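# Put a slip sheet and module into each crate

## Task

In every crate, lay exactly one slip sheet (thin flat sheet) flat on the crate floor and stand exactly one module (small metal block) on top of that sheet, with the module oriented the same way up as it currently is. Afterwards, return each tool to the stand slot it came from, unlock it, release everything and move the arm well away from the tools (a tool still locked on the arm counts as arm).

## Robot and tools

Robot: one arm with six joints (waist, shoulder, elbow, forearm roll, wrist pitch, wrist roll) ending in a tool changer. There are three tools in a stand: grip50 (parallel gripper, 50 mm stroke), grip85 (parallel gripper, 85 mm stroke) and cup (suction). tool_id reports grip50, grip85, cup or none. Cameras: cam_head_left, cam_head_right, cam_wrist, each 896x504.

Frames. The scene frame has its origin on the table surface beneath the arm base, +z up, +y to the left when facing +x. Results report the changer face centre as end_effector_position (m) and end_effector_quat_wxyz, plus velocities, in this frame; the printed value can be slightly off at long reach. The changer face frame has z pointing out of the face, away from the arm. Tool points in that frame (mm from face centre): grip50 grip point (0, -25, 180); grip85 grip point (0, 0, 173) closed, 13 mm closer when fully open; cup rim centre (0, 0, 175). Both grippers close along face x.

Row format (used by both execute_actions and move): 14 numbers, each in [-1, 1], in this order: dx, dy, dz, rx, ry, rz, tool/lock, grip50_position, grip50_force_limit, grip50_speed, grip85_position, grip85_force_limit, grip85_speed, cup_suction. The first six are an offset, not a pose: a displacement of the changer face from its measured pose at the start of the action (for the first action in a call, the pose in the latest result), expressed in the face's own axes. 1.0 equals 0.6 m for dx, dy, dz and 180 degrees for rx, ry, rz, which form a single rotation vector. Every row in an action is relative to that same starting pose, not to the preceding row. lock: positive locks onto a plate touching the face, negative unlocks, 0 keeps the last command; each takes about 1 s. Gripper position: +1 fully open; grip50 pads meet near -0.65, grip85 near -0.8; -1 means close until stopped. force_limit: -1 gives about 20 N, +1 about 185 N (grip50) or 235 N (grip85). speed: -1 about 20 mm/s, +1 about 150 mm/s. cup_suction above 0.01 is on, at or below 0.01 is off and vents; it persists between actions. Tool numbers only act while that tool is locked and ready.

execute_actions(actions): a list of actions; each action is a list of up to 15 rows, one per 1/30 s step; if shorter, the final row is repeated to fill 15 steps. An empty list just returns state and images. Each step, the commanded pose is clipped to 70 mm and 16 degrees from the measured pose, so large offsets need several actions.

move(target, speed, blocking): target is one 14-number row, its offset measured from the last reported pose. The face follows a straight path to it, 0.5 to 10 s long; speed in m/s, 0.002 to 0.5 (default 0.25), rotation capped at twice that in rad/s. It does not avoid obstacles and may overshoot speed near full arm extension. blocking=false returns after 0.5 s; then use wait or stop before sending anything else. The result adds a move: line with the outcome (done, off_target, moving, held, fault), the limits that acted (paced = clipped pose, held = a check blocked steps) and the distance left to target.

wait(seconds): 0 to 10; holds the last command, returns early if a running move ends. stop(): brakes a running move; it needs room. zoom_image(camera, region): region [x0, y0, x1, y1] in pixels of that camera's last image, at most 504x504. finished_scene(scene): ends the given scene irreversibly; only call it once the goal holds.

Result lines: state line (pose, velocities), joint positions and torques (offset and noisy), Hand target (where the controller is driving), pose unreachable (clearance check altered the command), tool readings such as plate_near, locked, unlocked, in_stand, unlock_refused, grip50/grip85_position_measured, object_status, cup_suction_measured, cup_part_present, and MOTOR HOT or fault lines. object_status: 0 moving, 1 stopped while opening, 2 stopped while closing (a grip), 3 reached position or pads met (also possible on thin items). grip50 opening in mm is about (250 - counts) x 0.202; grip85 counts: 78 is 60 mm, 130 is 40 mm, 180 is 20 mm, 230 pads meet. Cup holds when cup_suction_measured nears 1; cup_part_present is 1 above 0.50.

Tool change: align the face with the plate within about 1 mm and 1 degree; when plate_near is 1 send lock +1 and wait for locked 1. The face's -y axis must point to the fork's open side. After locking, readings show n/a until ready; a gripper closes then opens by itself. To remove a tool, raise it 10 to 30 mm (about 20), slide at least 110 mm toward face -y, then lift. Return by the reverse path; when in_stand is 1, hold still, send lock -1, wait for unlocked 1. Unlocking elsewhere is refused. Slots are 180 mm apart; fork arms sit 40 to 70 mm each side along face x, their tips 45 mm toward the open side, tops 18 mm below the plate face. Changer is 63 mm wide; contact block reaches 46 mm on -y, lock motor 58 mm on +y.

Avoid: any object leaving the table, dropped or slipping parts, and fast or hard contact. The arm is stiff; commanding even slightly past a firm contact can trigger a stop. Torque limits (N m): waist 316, shoulder 316, elbow 148, forearm roll 41.8, wrist pitch 41.8, wrist roll 41.8; any outside force of 144 N also stops the arm for 10 s. Holding loads heats motors. Loose objects may get nudged occasionally; recheck them. The robot keeps executing its last command while you compose replies.

Each tool is called after "Request:" by a JSON object that holds its "op" and its "data".

## Session

I'll start by looking at the current state.

Request:
{"op": "execute_actions", "data": {"actions": []}}

Scene clock: 0.00 s.
end_effector_position=(+0.7333, +0.4210, +0.2587) locked=0 unlocked=1 plate_near=0 in_stand=0 unlock_refused=0 tool_id=none grip50_position_measured=n/a grip50_object_status=n/a grip85_position_measured=n/a grip85_object_status=n/a cup_suction_measured=n/a cup_part_present=n/a end_effector_quat_wxyz=(+0.131, +0.634, +0.762, -0.026) end_effector_velocity=(-0.000, -0.000, +0.000) end_effector_angular_velocity=(-0.000, +0.000, -0.000)
Joint positions: [ 0.494  0.605  1.487 -0.328  1.034  0.531]
Joint velocities: [-0.    -0.001  0.001  0.     0.    -0.   ]
Joint torques (N m, as the joint torque sensors report them, + toward a larger angle): no reading
Hand target: +0.733, +0.421, +0.259; +0.131, +0.634, +0.762, -0.026

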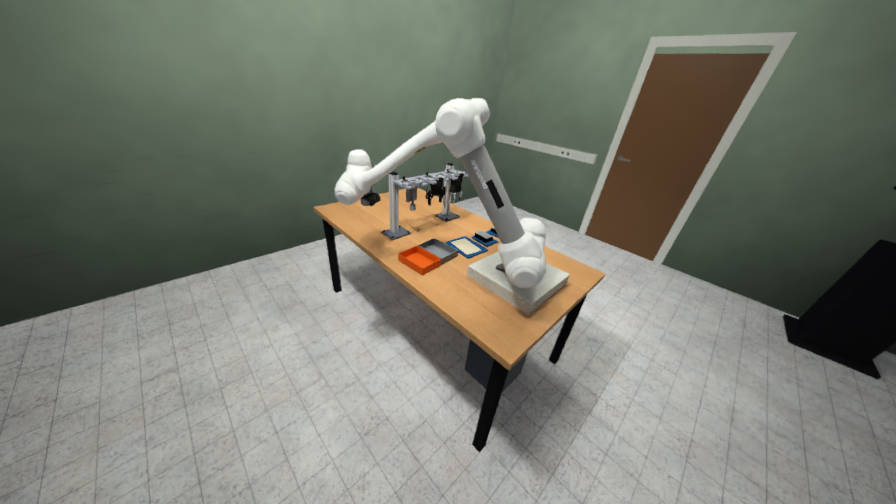

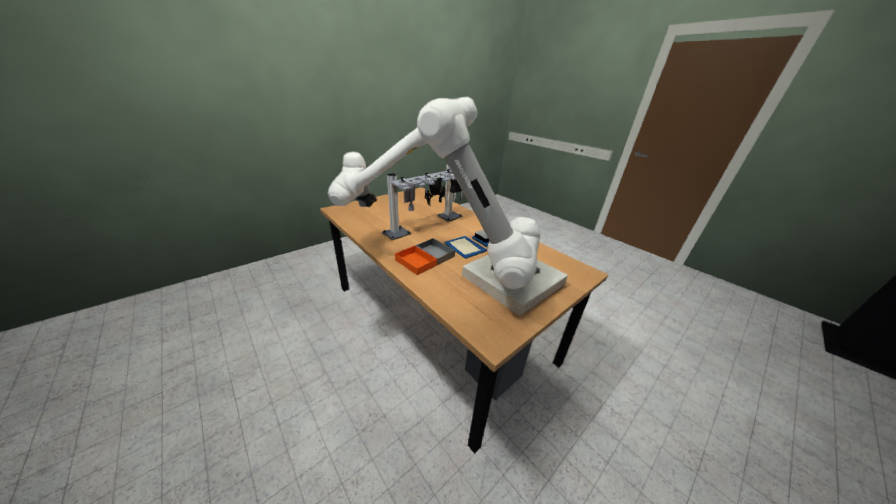

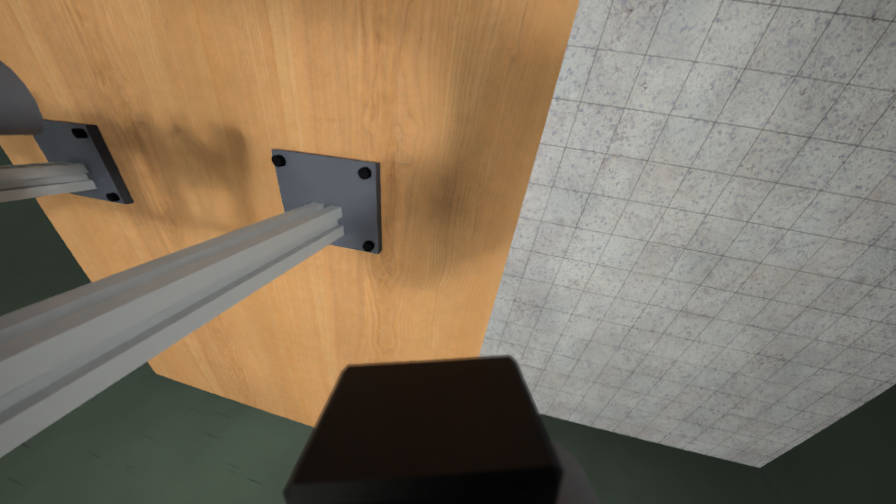

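Request:
{"op": "zoom_image", "data": {"camera": "cam_head_left", "region": [300, 130, 620, 330]}}

Request:
{"op": "zoom_image", "data": {"camera": "cam_head_right", "region": [300, 130, 620, 330]}}

Region (300, 130, 620, 330) of cam_head_left's 896x504 image, scaled by 1.575, with more detail than that image has; it fills the top 315 rows of this view, and the rest is white.

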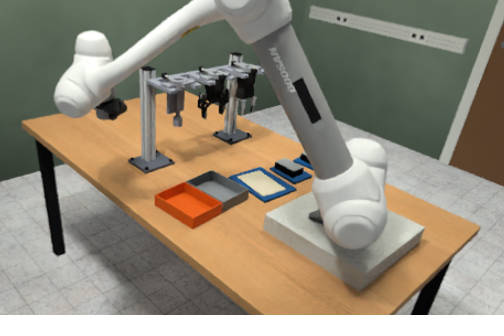

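Region (300, 130, 620, 330) of cam_head_right's 896x504 image, scaled by 1.575, with more detail than that image has; it fills the top 315 rows of this view, and the rest is white.

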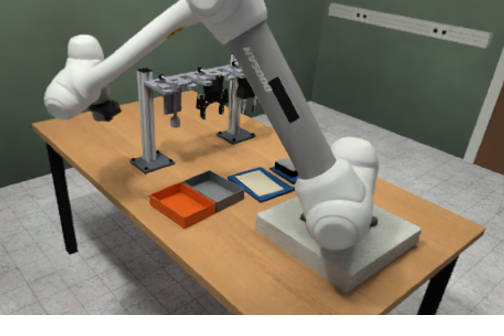

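Request:
{"op": "move", "data": {"target": [-0.097, 0.0528, -0.402, 0.0475, 0.0710, 0.0579, 0, 1, 0, 0, 1, 0, 0, 0], "speed": 0.3}}

Scene clock: 1.80 s.
end_effector_position=(+0.7329, +0.4211, +0.5089) locked=0 unlocked=1 plate_near=0 in_stand=0 unlock_refused=0 tool_id=none grip50_position_measured=n/a grip50_object_status=n/a grip85_position_measured=n/a grip85_object_status=n/a cup_suction_measured=n/a cup_part_present=n/a end_effector_quat_wxyz=(+0.000, +0.707, +0.707, +0.000) end_effector_velocity=(+0.001, +0.000, +0.000) end_effector_angular_velocity=(-0.000, -0.001, -0.001)
Joint positions: [ 0.439  0.481  1.198 -0.015  1.459  0.494]
Joint velocities: [-0.     0.001 -0.002 -0.001  0.     0.001]
Joint torques (N m, as the joint torque sensors report them, + toward a larger angle): [   4.06 -100.7   -45.      3.86    0.33   -0.51]
Hand target: +0.733, +0.421, +0.509; +0.000, +0.707, +0.707, +0.000
Off the commanded pose: 0.000 m, 0 deg.
move: done

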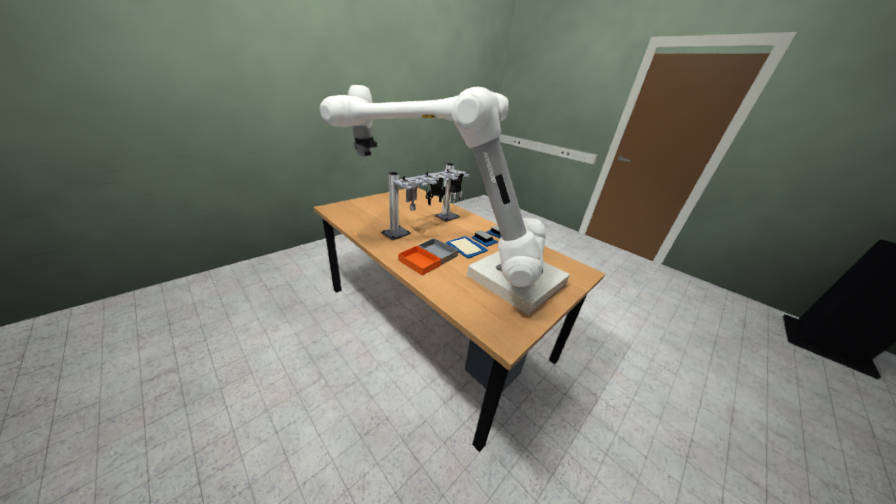

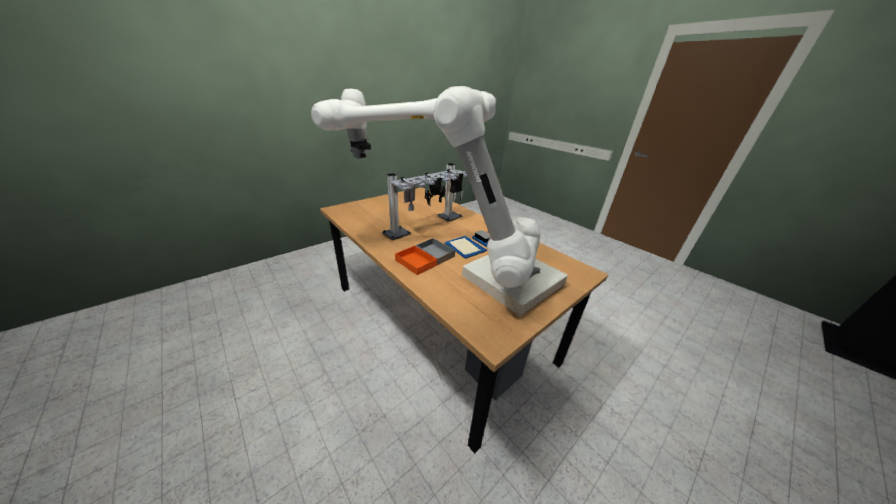

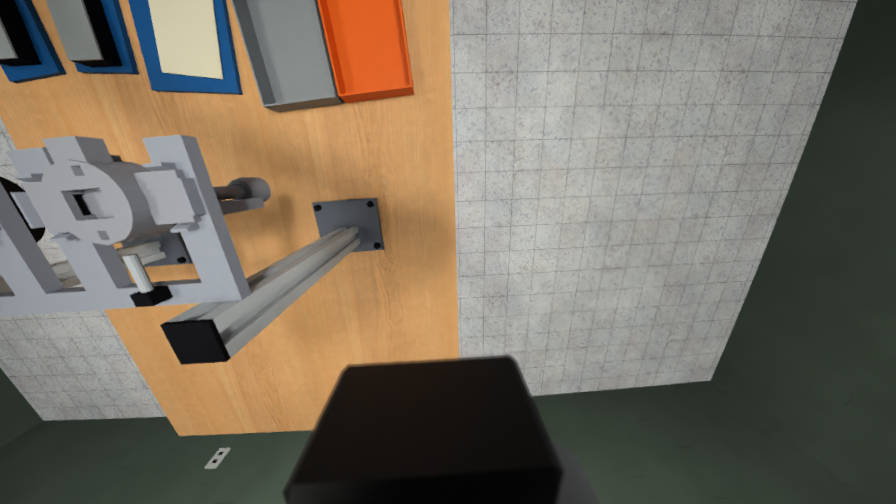

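Request:
{"op": "move", "data": {"target": [-0.45, -0.1, -0.07, 0, 0, 0, 0, 1, 0, 0, 1, 0, 0, 0], "speed": 0.3}}

Scene clock: 3.40 s.
end_effector_position=(+0.6729, +0.1512, +0.5508) locked=0 unlocked=1 plate_near=0 in_stand=0 unlock_refused=0 tool_id=none grip50_position_measured=n/a grip50_object_status=n/a grip85_position_measured=n/a grip85_object_status=n/a cup_suction_measured=n/a cup_part_present=n/a end_effector_quat_wxyz=(+0.000, +0.707, +0.707, +0.001) end_effector_velocity=(-0.000, -0.001, -0.002) end_effector_angular_velocity=(-0.002, +0.003, -0.001)
Joint positions: [ 0.131  0.211  1.49  -0.012  1.432  0.185]
Joint velocities: [-0.001  0.001  0.002 -0.001  0.     0.   ]
Joint torques (N m, as the joint torque sensors report them, + toward a larger angle): [  3.9  -71.52 -45.84   3.82   0.31  -0.46]
Hand target: +0.673, +0.151, +0.551; +0.000, +0.707, +0.707, +0.001
Off the commanded pose: 0.000 m, 0 deg.
move: done

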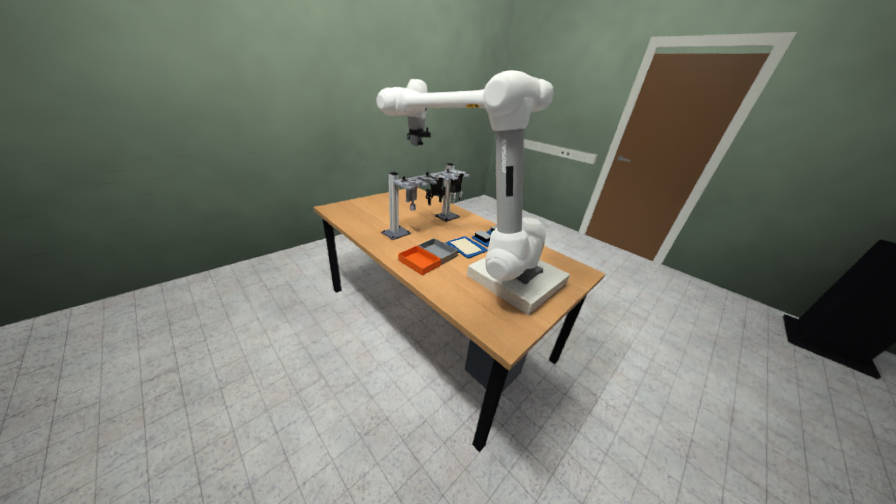

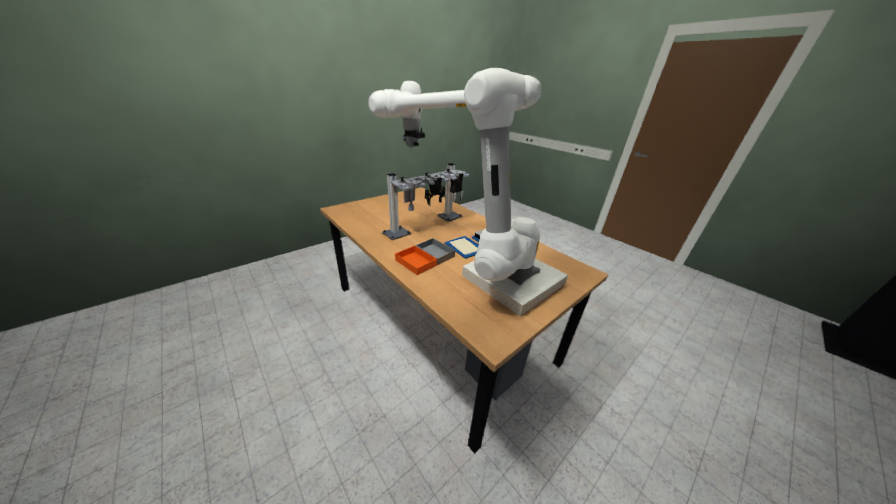

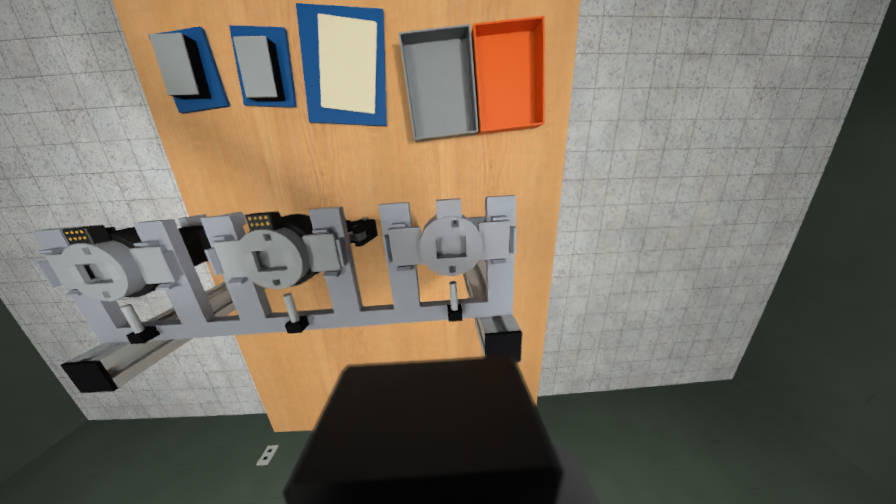

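Request:
{"op": "zoom_image", "data": {"camera": "cam_wrist", "region": [350, 170, 550, 370]}}

Request:
{"op": "zoom_image", "data": {"camera": "cam_wrist", "region": [140, 0, 580, 160]}}

Region (350, 170, 550, 370) of cam_wrist's 896x504 image, scaled by 2.520, with more detail than that image has.

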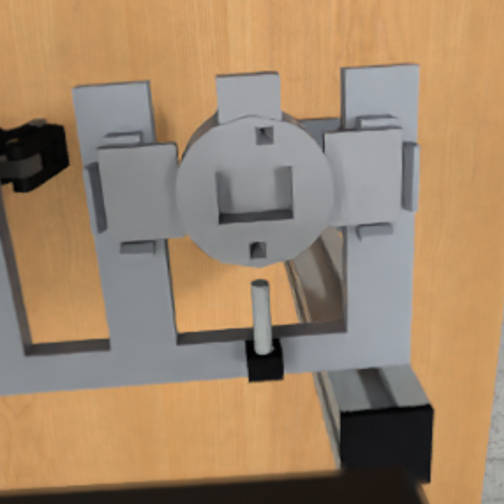

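Region (140, 0, 580, 160) of cam_wrist's 896x504 image, scaled by 1.145, with more detail than that image has; it fills the top 183 rows of this view, and the rest is white.

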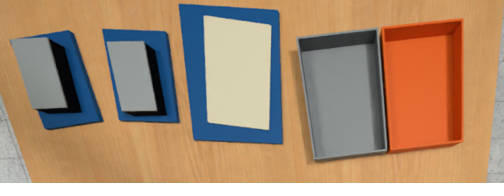

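Request:
{"op": "zoom_image", "data": {"camera": "cam_wrist", "region": [400, 190, 500, 290]}}

Request:
{"op": "zoom_image", "data": {"camera": "cam_wrist", "region": [270, 330, 590, 504]}}

Region (400, 190, 500, 290) of cam_wrist's 896x504 image, scaled by 5.040, with more detail than that image has.

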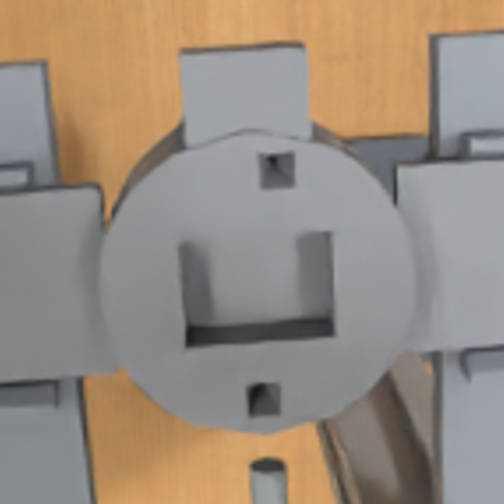

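Region (270, 330, 590, 504) of cam_wrist's 896x504 image, scaled by 1.575, with more detail than that image has; it fills the top 274 rows of this view, and the rest is white.

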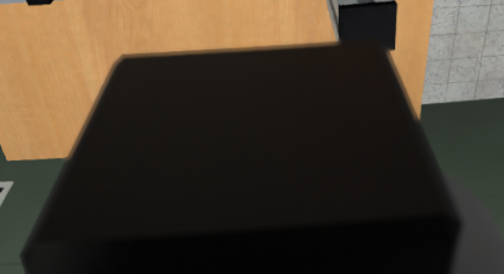

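Request:
{"op": "move", "data": {"target": [0, 0, 0.16667, 0, 0, 0, 0, 1, 0, 0, 1, 0, 0, 0], "speed": 0.25}}

Scene clock: 5.23 s.
end_effector_position=(+0.6730, +0.1512, +0.4509) locked=0 unlocked=1 plate_near=0 in_stand=0 unlock_refused=0 tool_id=none grip50_position_measured=n/a grip50_object_status=n/a grip85_position_measured=n/a grip85_object_status=n/a cup_suction_measured=n/a cup_part_present=n/a end_effector_quat_wxyz=(+0.000, +0.707, +0.707, +0.001) end_effector_velocity=(-0.001, +0.000, -0.002) end_effector_angular_velocity=(+0.000, +0.004, -0.000)
Joint positions: [ 0.129  0.246  1.628 -0.013  1.258  0.186]
Joint velocities: [0.    0.001 0.002 0.001 0.001 0.   ]
Joint torques (N m, as the joint torque sensors report them, + toward a larger angle): [  4.31 -74.5  -44.62   3.85   0.29  -0.37]
Hand target: +0.673, +0.151, +0.451; +0.000, +0.707, +0.707, +0.001
Off the commanded pose: 0.000 m, 0 deg.
move: done

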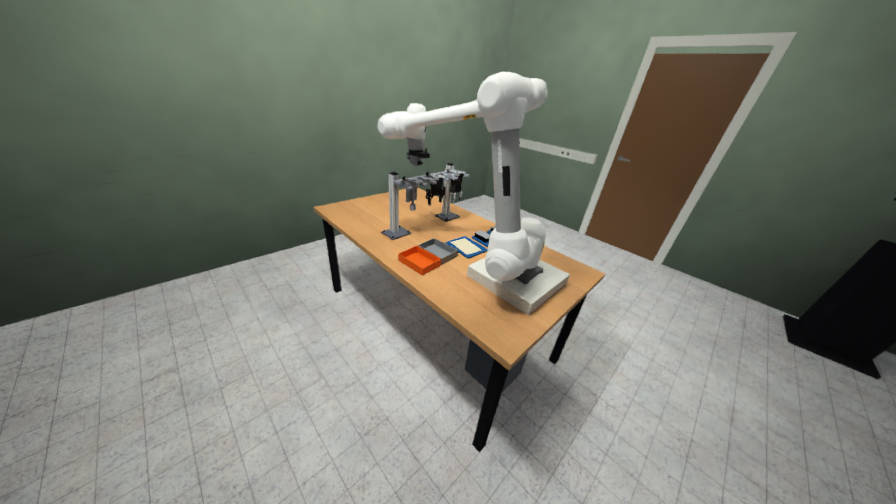

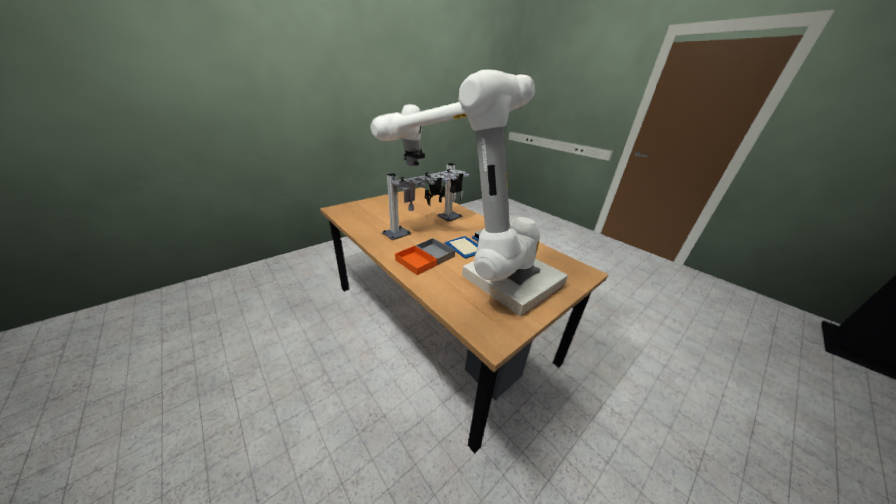

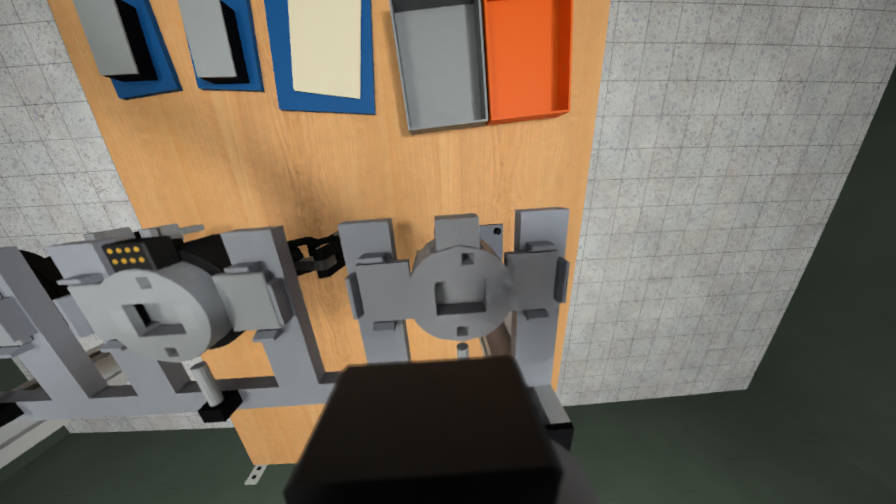

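Request:
{"op": "zoom_image", "data": {"camera": "cam_wrist", "region": [390, 200, 540, 350]}}

Request:
{"op": "zoom_image", "data": {"camera": "cam_wrist", "region": [330, 190, 590, 370]}}

Region (390, 200, 540, 350) of cam_wrist's 896x504 image, scaled by 3.360, with more detail than that image has.

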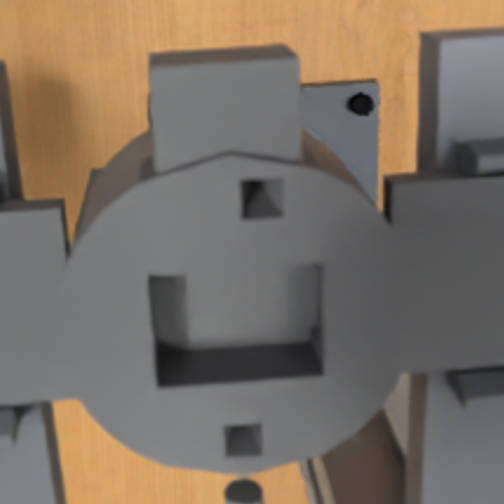

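Region (330, 190, 590, 370) of cam_wrist's 896x504 image, scaled by 1.938, with more detail than that image has; it fills the top 349 rows of this view, and the rest is white.

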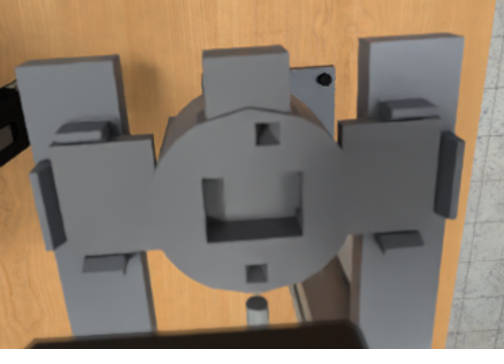

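Request:
{"op": "move", "data": {"target": [0.021, -0.0078, 0.0917, 0, 0, -0.0111, 0, 1, 0, 0, 1, 0, 0, 0], "speed": 0.15}}

Scene clock: 8.40 s.
end_effector_position=(+0.6684, +0.1637, +0.3959) locked=0 unlocked=1 plate_near=0 in_stand=0 unlock_refused=0 tool_id=none grip50_position_measured=n/a grip50_object_status=n/a grip85_position_measured=n/a grip85_object_status=n/a cup_suction_measured=n/a cup_part_present=n/a end_effector_quat_wxyz=(+0.000, +0.695, +0.719, +0.001) end_effector_velocity=(-0.000, +0.000, -0.001) end_effector_angular_velocity=(+0.000, +0.001, +0.000)
Joint positions: [ 0.148  0.276  1.696 -0.014  1.162  0.171]
Joint velocities: [ 0.     0.     0.001  0.    -0.001 -0.   ]
Joint torques (N m, as the joint torque sensors report them, + toward a larger angle): [  4.5  -75.49 -42.1    3.72   0.31  -0.34]
Hand target: +0.668, +0.164, +0.396; +0.000, +0.695, +0.719, +0.001
Off the commanded pose: 0.000 m, 0 deg.
move: done

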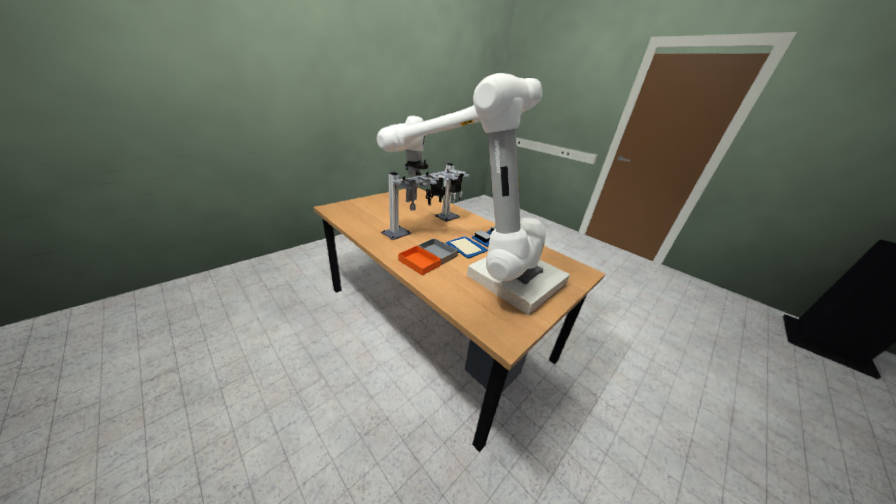

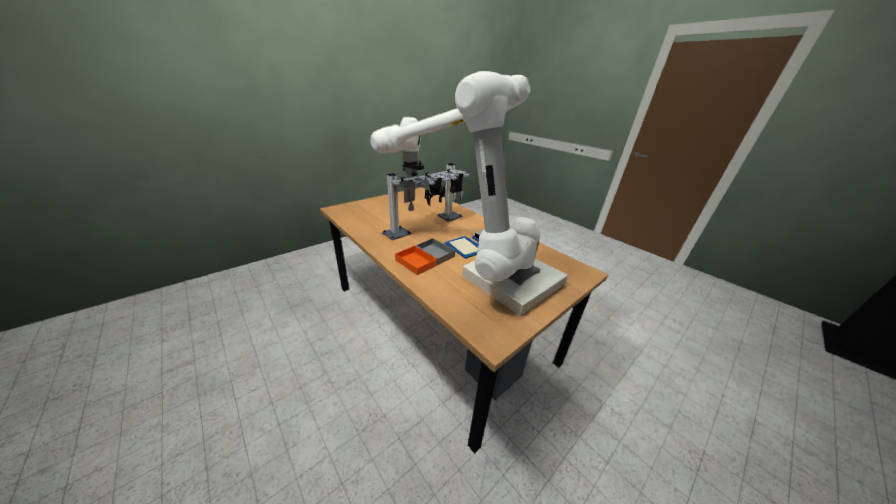

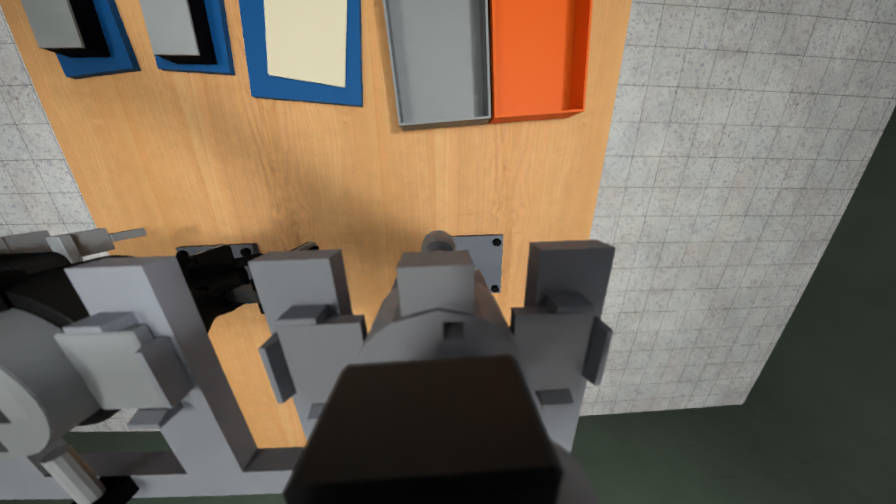

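Request:
{"op": "zoom_image", "data": {"camera": "cam_wrist", "region": [340, 220, 530, 380]}}

Request:
{"op": "zoom_image", "data": {"camera": "cam_wrist", "region": [240, 220, 400, 330]}}

Request:
{"op": "zoom_image", "data": {"camera": "cam_wrist", "region": [490, 220, 650, 330]}}

Region (340, 220, 530, 380) of cam_wrist's 896x504 image, scaled by 2.653, with more detail than that image has; it fills the top 424 rows of this view, and the rest is white.

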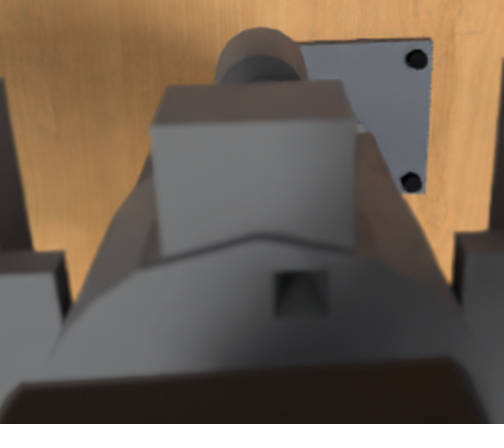

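Region (240, 220, 400, 330) of cam_wrist's 896x504 image, scaled by 3.150, with more detail than that image has; it fills the top 346 rows of this view, and the rest is white.

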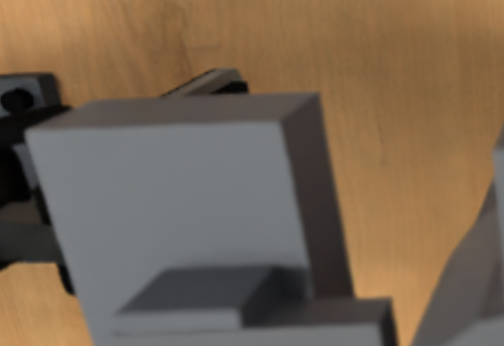

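Region (490, 220, 650, 330) of cam_wrist's 896x504 image, scaled by 3.150, with more detail than that image has; it fills the top 346 rows of this view, and the rest is white.

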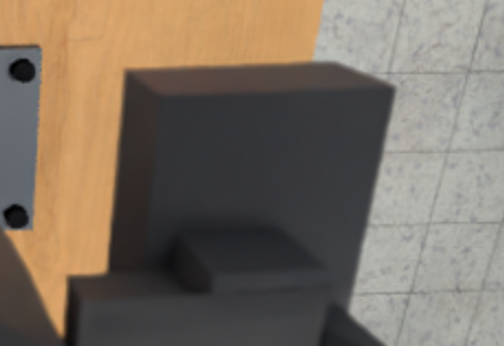

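Request:
{"op": "zoom_image", "data": {"camera": "cam_wrist", "region": [320, 340, 400, 400]}}

Request:
{"op": "zoom_image", "data": {"camera": "cam_wrist", "region": [470, 330, 550, 390]}}

Region (320, 340, 400, 400) of cam_wrist's 896x504 image, scaled by 6.300, with more detail than that image has; it fills the top 378 rows of this view, and the rest is white.

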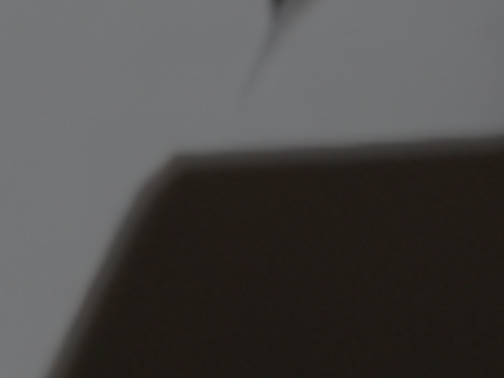

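Region (470, 330, 550, 390) of cam_wrist's 896x504 image, scaled by 6.300, with more detail than that image has; it fills the top 378 rows of this view, and the rest is white.

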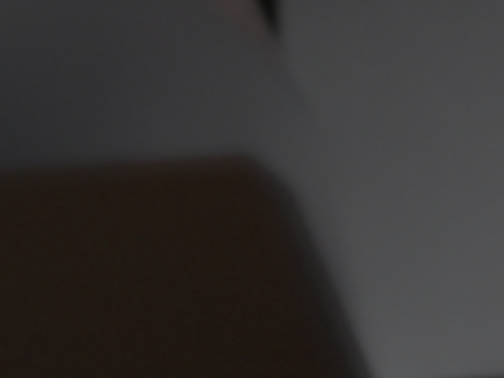

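Request:
{"op": "zoom_image", "data": {"camera": "cam_wrist", "region": [390, 335, 480, 385]}}

Request:
{"op": "zoom_image", "data": {"camera": "cam_wrist", "region": [260, 340, 600, 504]}}

Region (390, 335, 480, 385) of cam_wrist's 896x504 image, scaled by 5.600, with more detail than that image has.

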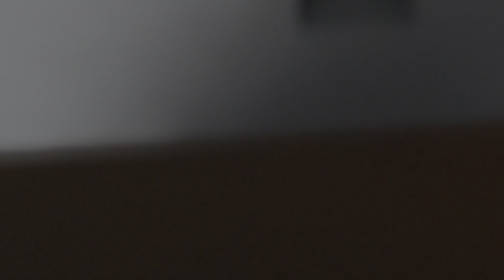

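Region (260, 340, 600, 504) of cam_wrist's 896x504 image, scaled by 1.482, with more detail than that image has; it fills the top 243 rows of this view, and the rest is white.

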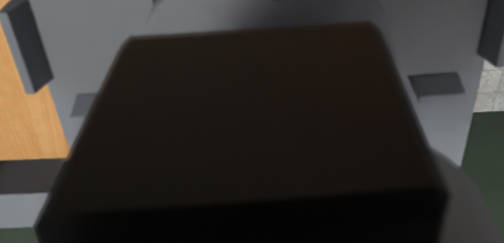

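Request:
{"op": "move", "data": {"target": [-0.0017, 0.0027, 0.0333, 0, 0, 0.0086, 0, 1, 0, 0, 1, 0, 0, 0], "speed": 0.05}}

Scene clock: 26.37 s.
end_effector_position=(+0.6701, +0.1628, +0.3760) locked=0 unlocked=1 plate_near=0 in_stand=0 unlock_refused=0 tool_id=none grip50_position_measured=n/a grip50_object_status=n/a grip85_position_measured=n/a grip85_object_status=n/a cup_suction_measured=n/a cup_part_present=n/a end_effector_quat_wxyz=(+0.000, +0.704, +0.710, +0.001) end_effector_velocity=(-0.000, -0.000, -0.001) end_effector_angular_velocity=(-0.002, +0.002, +0.000)
Joint positions: [ 0.145  0.291  1.714 -0.014  1.128  0.196]
Joint velocities: [-0.     0.     0.001 -0.002  0.001  0.   ]
Joint torques (N m, as the joint torque sensors report them, + toward a larger angle): [  5.92 -75.78 -42.02   3.73   0.45  -0.33]
Hand target: +0.670, +0.163, +0.376; +0.000, +0.704, +0.710, +0.001
Off the commanded pose: 0.000 m, 0 deg.
move: done

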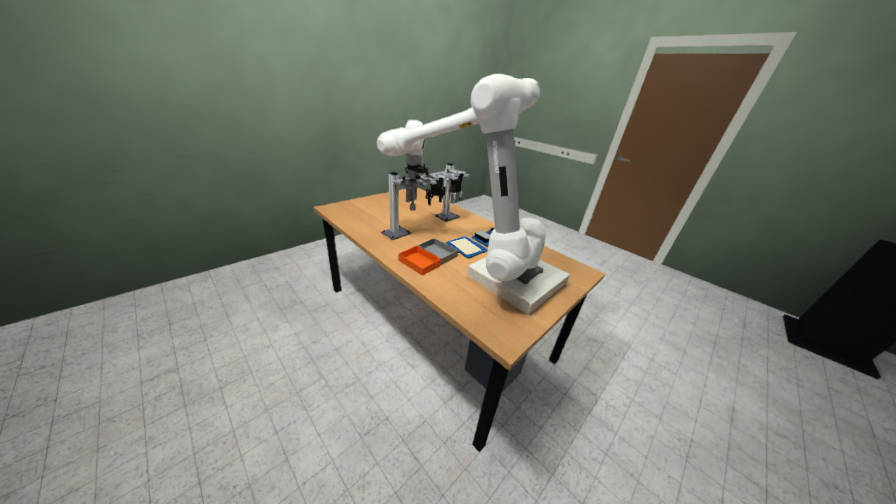

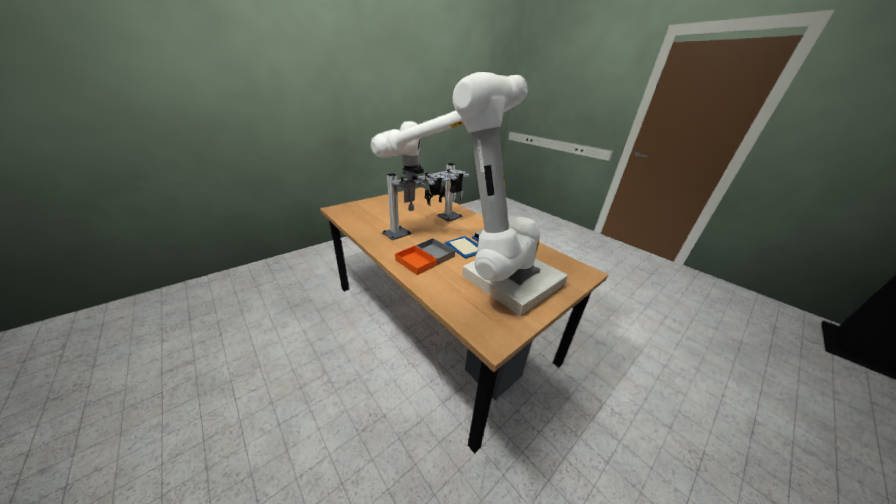

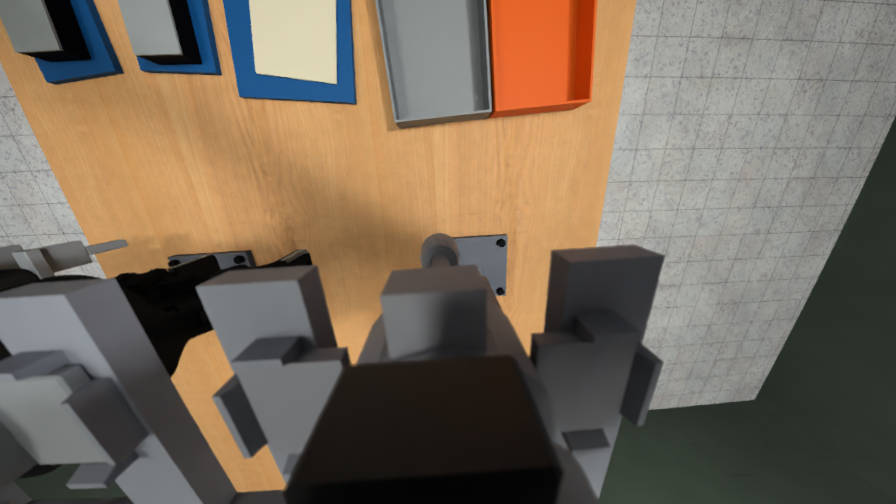

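Request:
{"op": "zoom_image", "data": {"camera": "cam_wrist", "region": [360, 250, 510, 370]}}

Request:
{"op": "zoom_image", "data": {"camera": "cam_wrist", "region": [185, 250, 345, 330]}}

Request:
{"op": "zoom_image", "data": {"camera": "cam_wrist", "region": [530, 230, 690, 310]}}

Region (360, 250, 510, 370) of cam_wrist's 896x504 image, scaled by 3.360, with more detail than that image has; it fills the top 403 rows of this view, and the rest is white.

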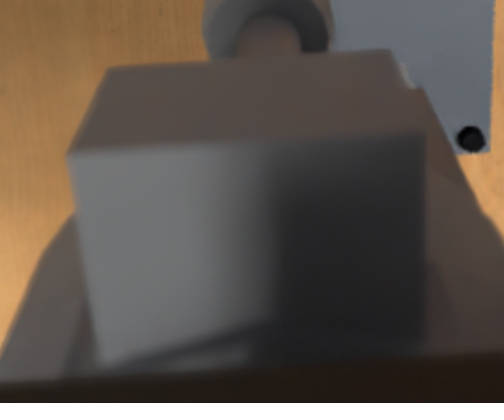

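Region (185, 250, 345, 330) of cam_wrist's 896x504 image, scaled by 3.150, with more detail than that image has.

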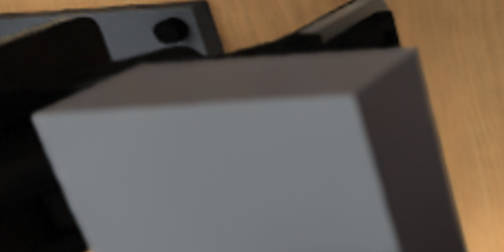

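Region (530, 230, 690, 310) of cam_wrist's 896x504 image, scaled by 3.150, with more detail than that image has.

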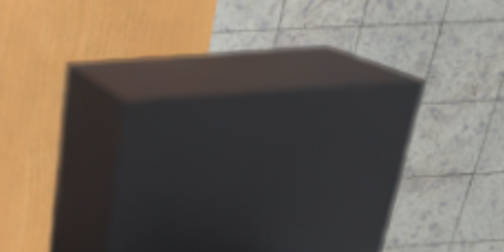

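Request:
{"op": "move", "data": {"target": [0.0003, 0, 0.0217, 0, 0, 0, 0, 1, 0, 0, 1, 0, 0, 0], "speed": 0.02}}

Scene clock: 28.03 s.
end_effector_position=(+0.6701, +0.1630, +0.3630) locked=0 unlocked=1 plate_near=0 in_stand=1 unlock_refused=0 tool_id=none grip50_position_measured=n/a grip50_object_status=n/a grip85_position_measured=n/a grip85_object_status=n/a cup_suction_measured=n/a cup_part_present=n/a end_effector_quat_wxyz=(+0.000, +0.704, +0.710, +0.001) end_effector_velocity=(+0.001, -0.000, +0.001) end_effector_angular_velocity=(-0.000, -0.003, +0.000)
Joint positions: [ 0.145  0.3    1.727 -0.014  1.106  0.196]
Joint velocities: [-0.    -0.    -0.001 -0.001 -0.002  0.   ]
Joint torques (N m, as the joint torque sensors report them, + toward a larger angle): [  3.13 -76.73 -39.65   3.33   0.73  -0.38]
Hand target: +0.670, +0.163, +0.363; +0.000, +0.704, +0.710, +0.001
Off the commanded pose: 0.000 m, 0 deg.
move: done

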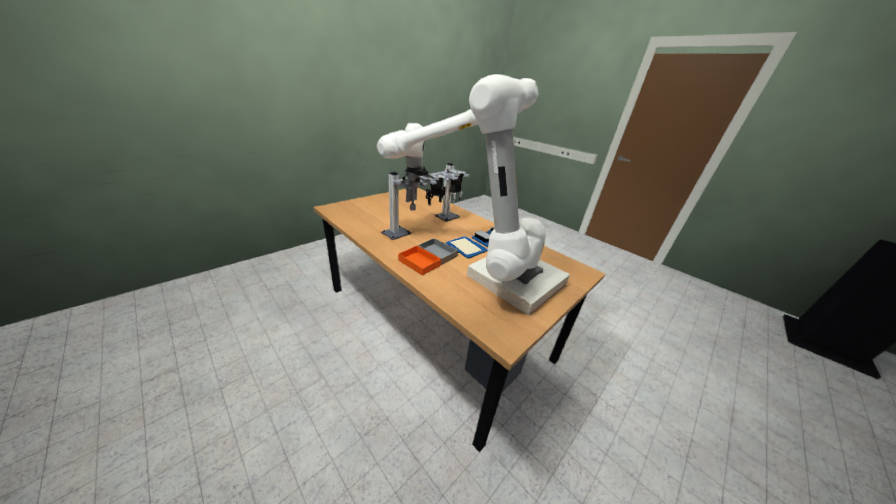

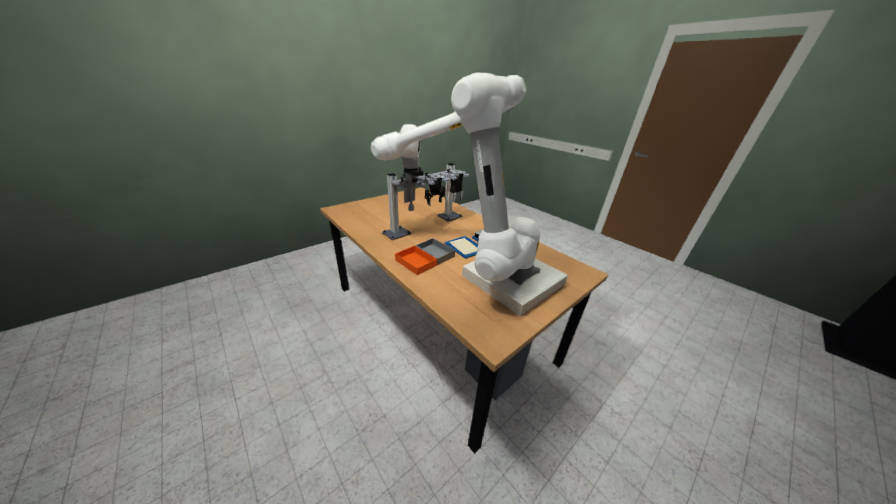

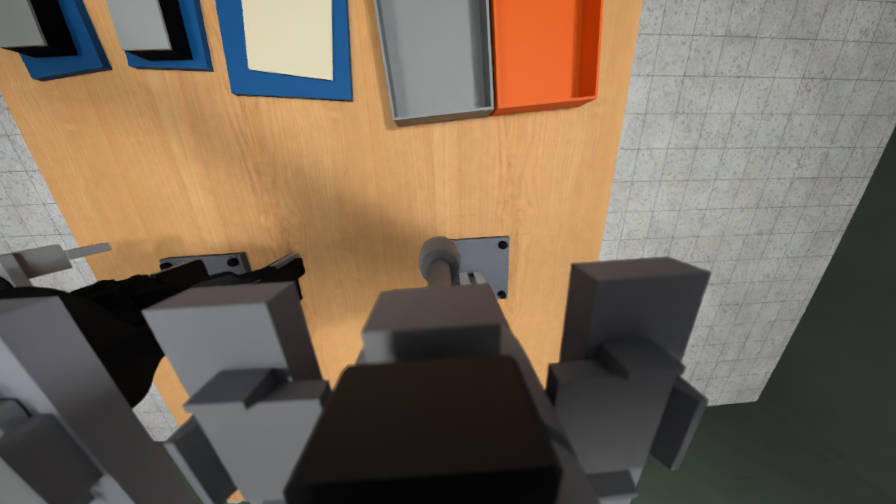

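Request:
{"op": "move", "data": {"target": [0, 0, 0.0035, 0, 0, 0, 0, 1, 0, 0, 1, 0, 0, 0], "speed": 0.01}}

Scene clock: 28.80 s.
end_effector_position=(+0.6702, +0.1630, +0.3610) locked=0 unlocked=1 plate_near=0 in_stand=1 unlock_refused=0 tool_id=none grip50_position_measured=n/a grip50_object_status=n/a grip85_position_measured=n/a grip85_object_status=n/a cup_suction_measured=n/a cup_part_present=n/a end_effector_quat_wxyz=(+0.000, +0.704, +0.710, +0.001) end_effector_velocity=(-0.001, -0.000, -0.000) end_effector_angular_velocity=(-0.000, +0.002, -0.001)
Joint positions: [ 0.145  0.302  1.729 -0.014  1.102  0.196]
Joint velocities: [ 0.     0.     0.001 -0.     0.001  0.001]
Joint torques (N m, as the joint torque sensors report them, + toward a larger angle): [  2.03 -69.95 -27.91   2.95   3.75  -0.31]
Hand target: +0.670, +0.163, +0.361; +0.000, +0.704, +0.710, +0.001
Off the commanded pose: 0.000 m, 0 deg.
move: done

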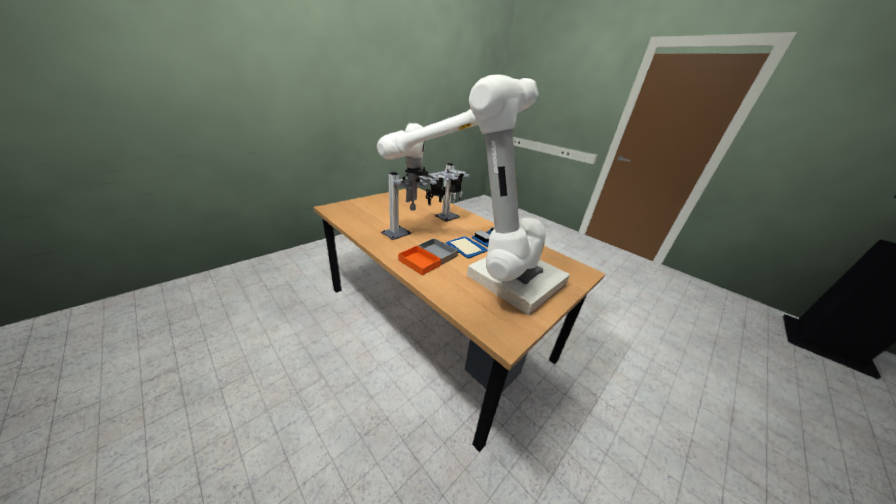

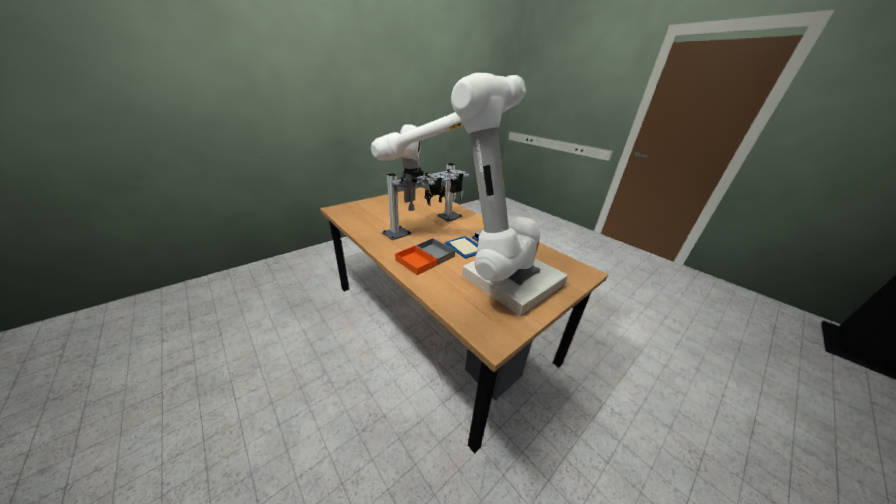

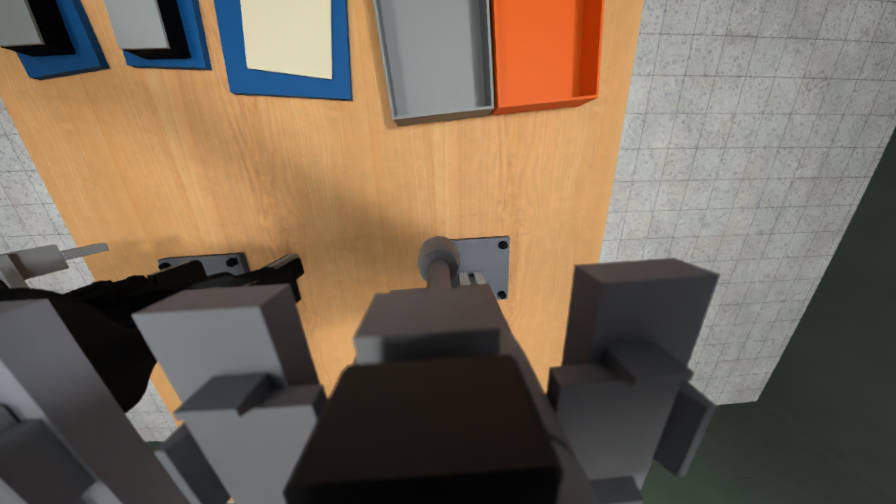

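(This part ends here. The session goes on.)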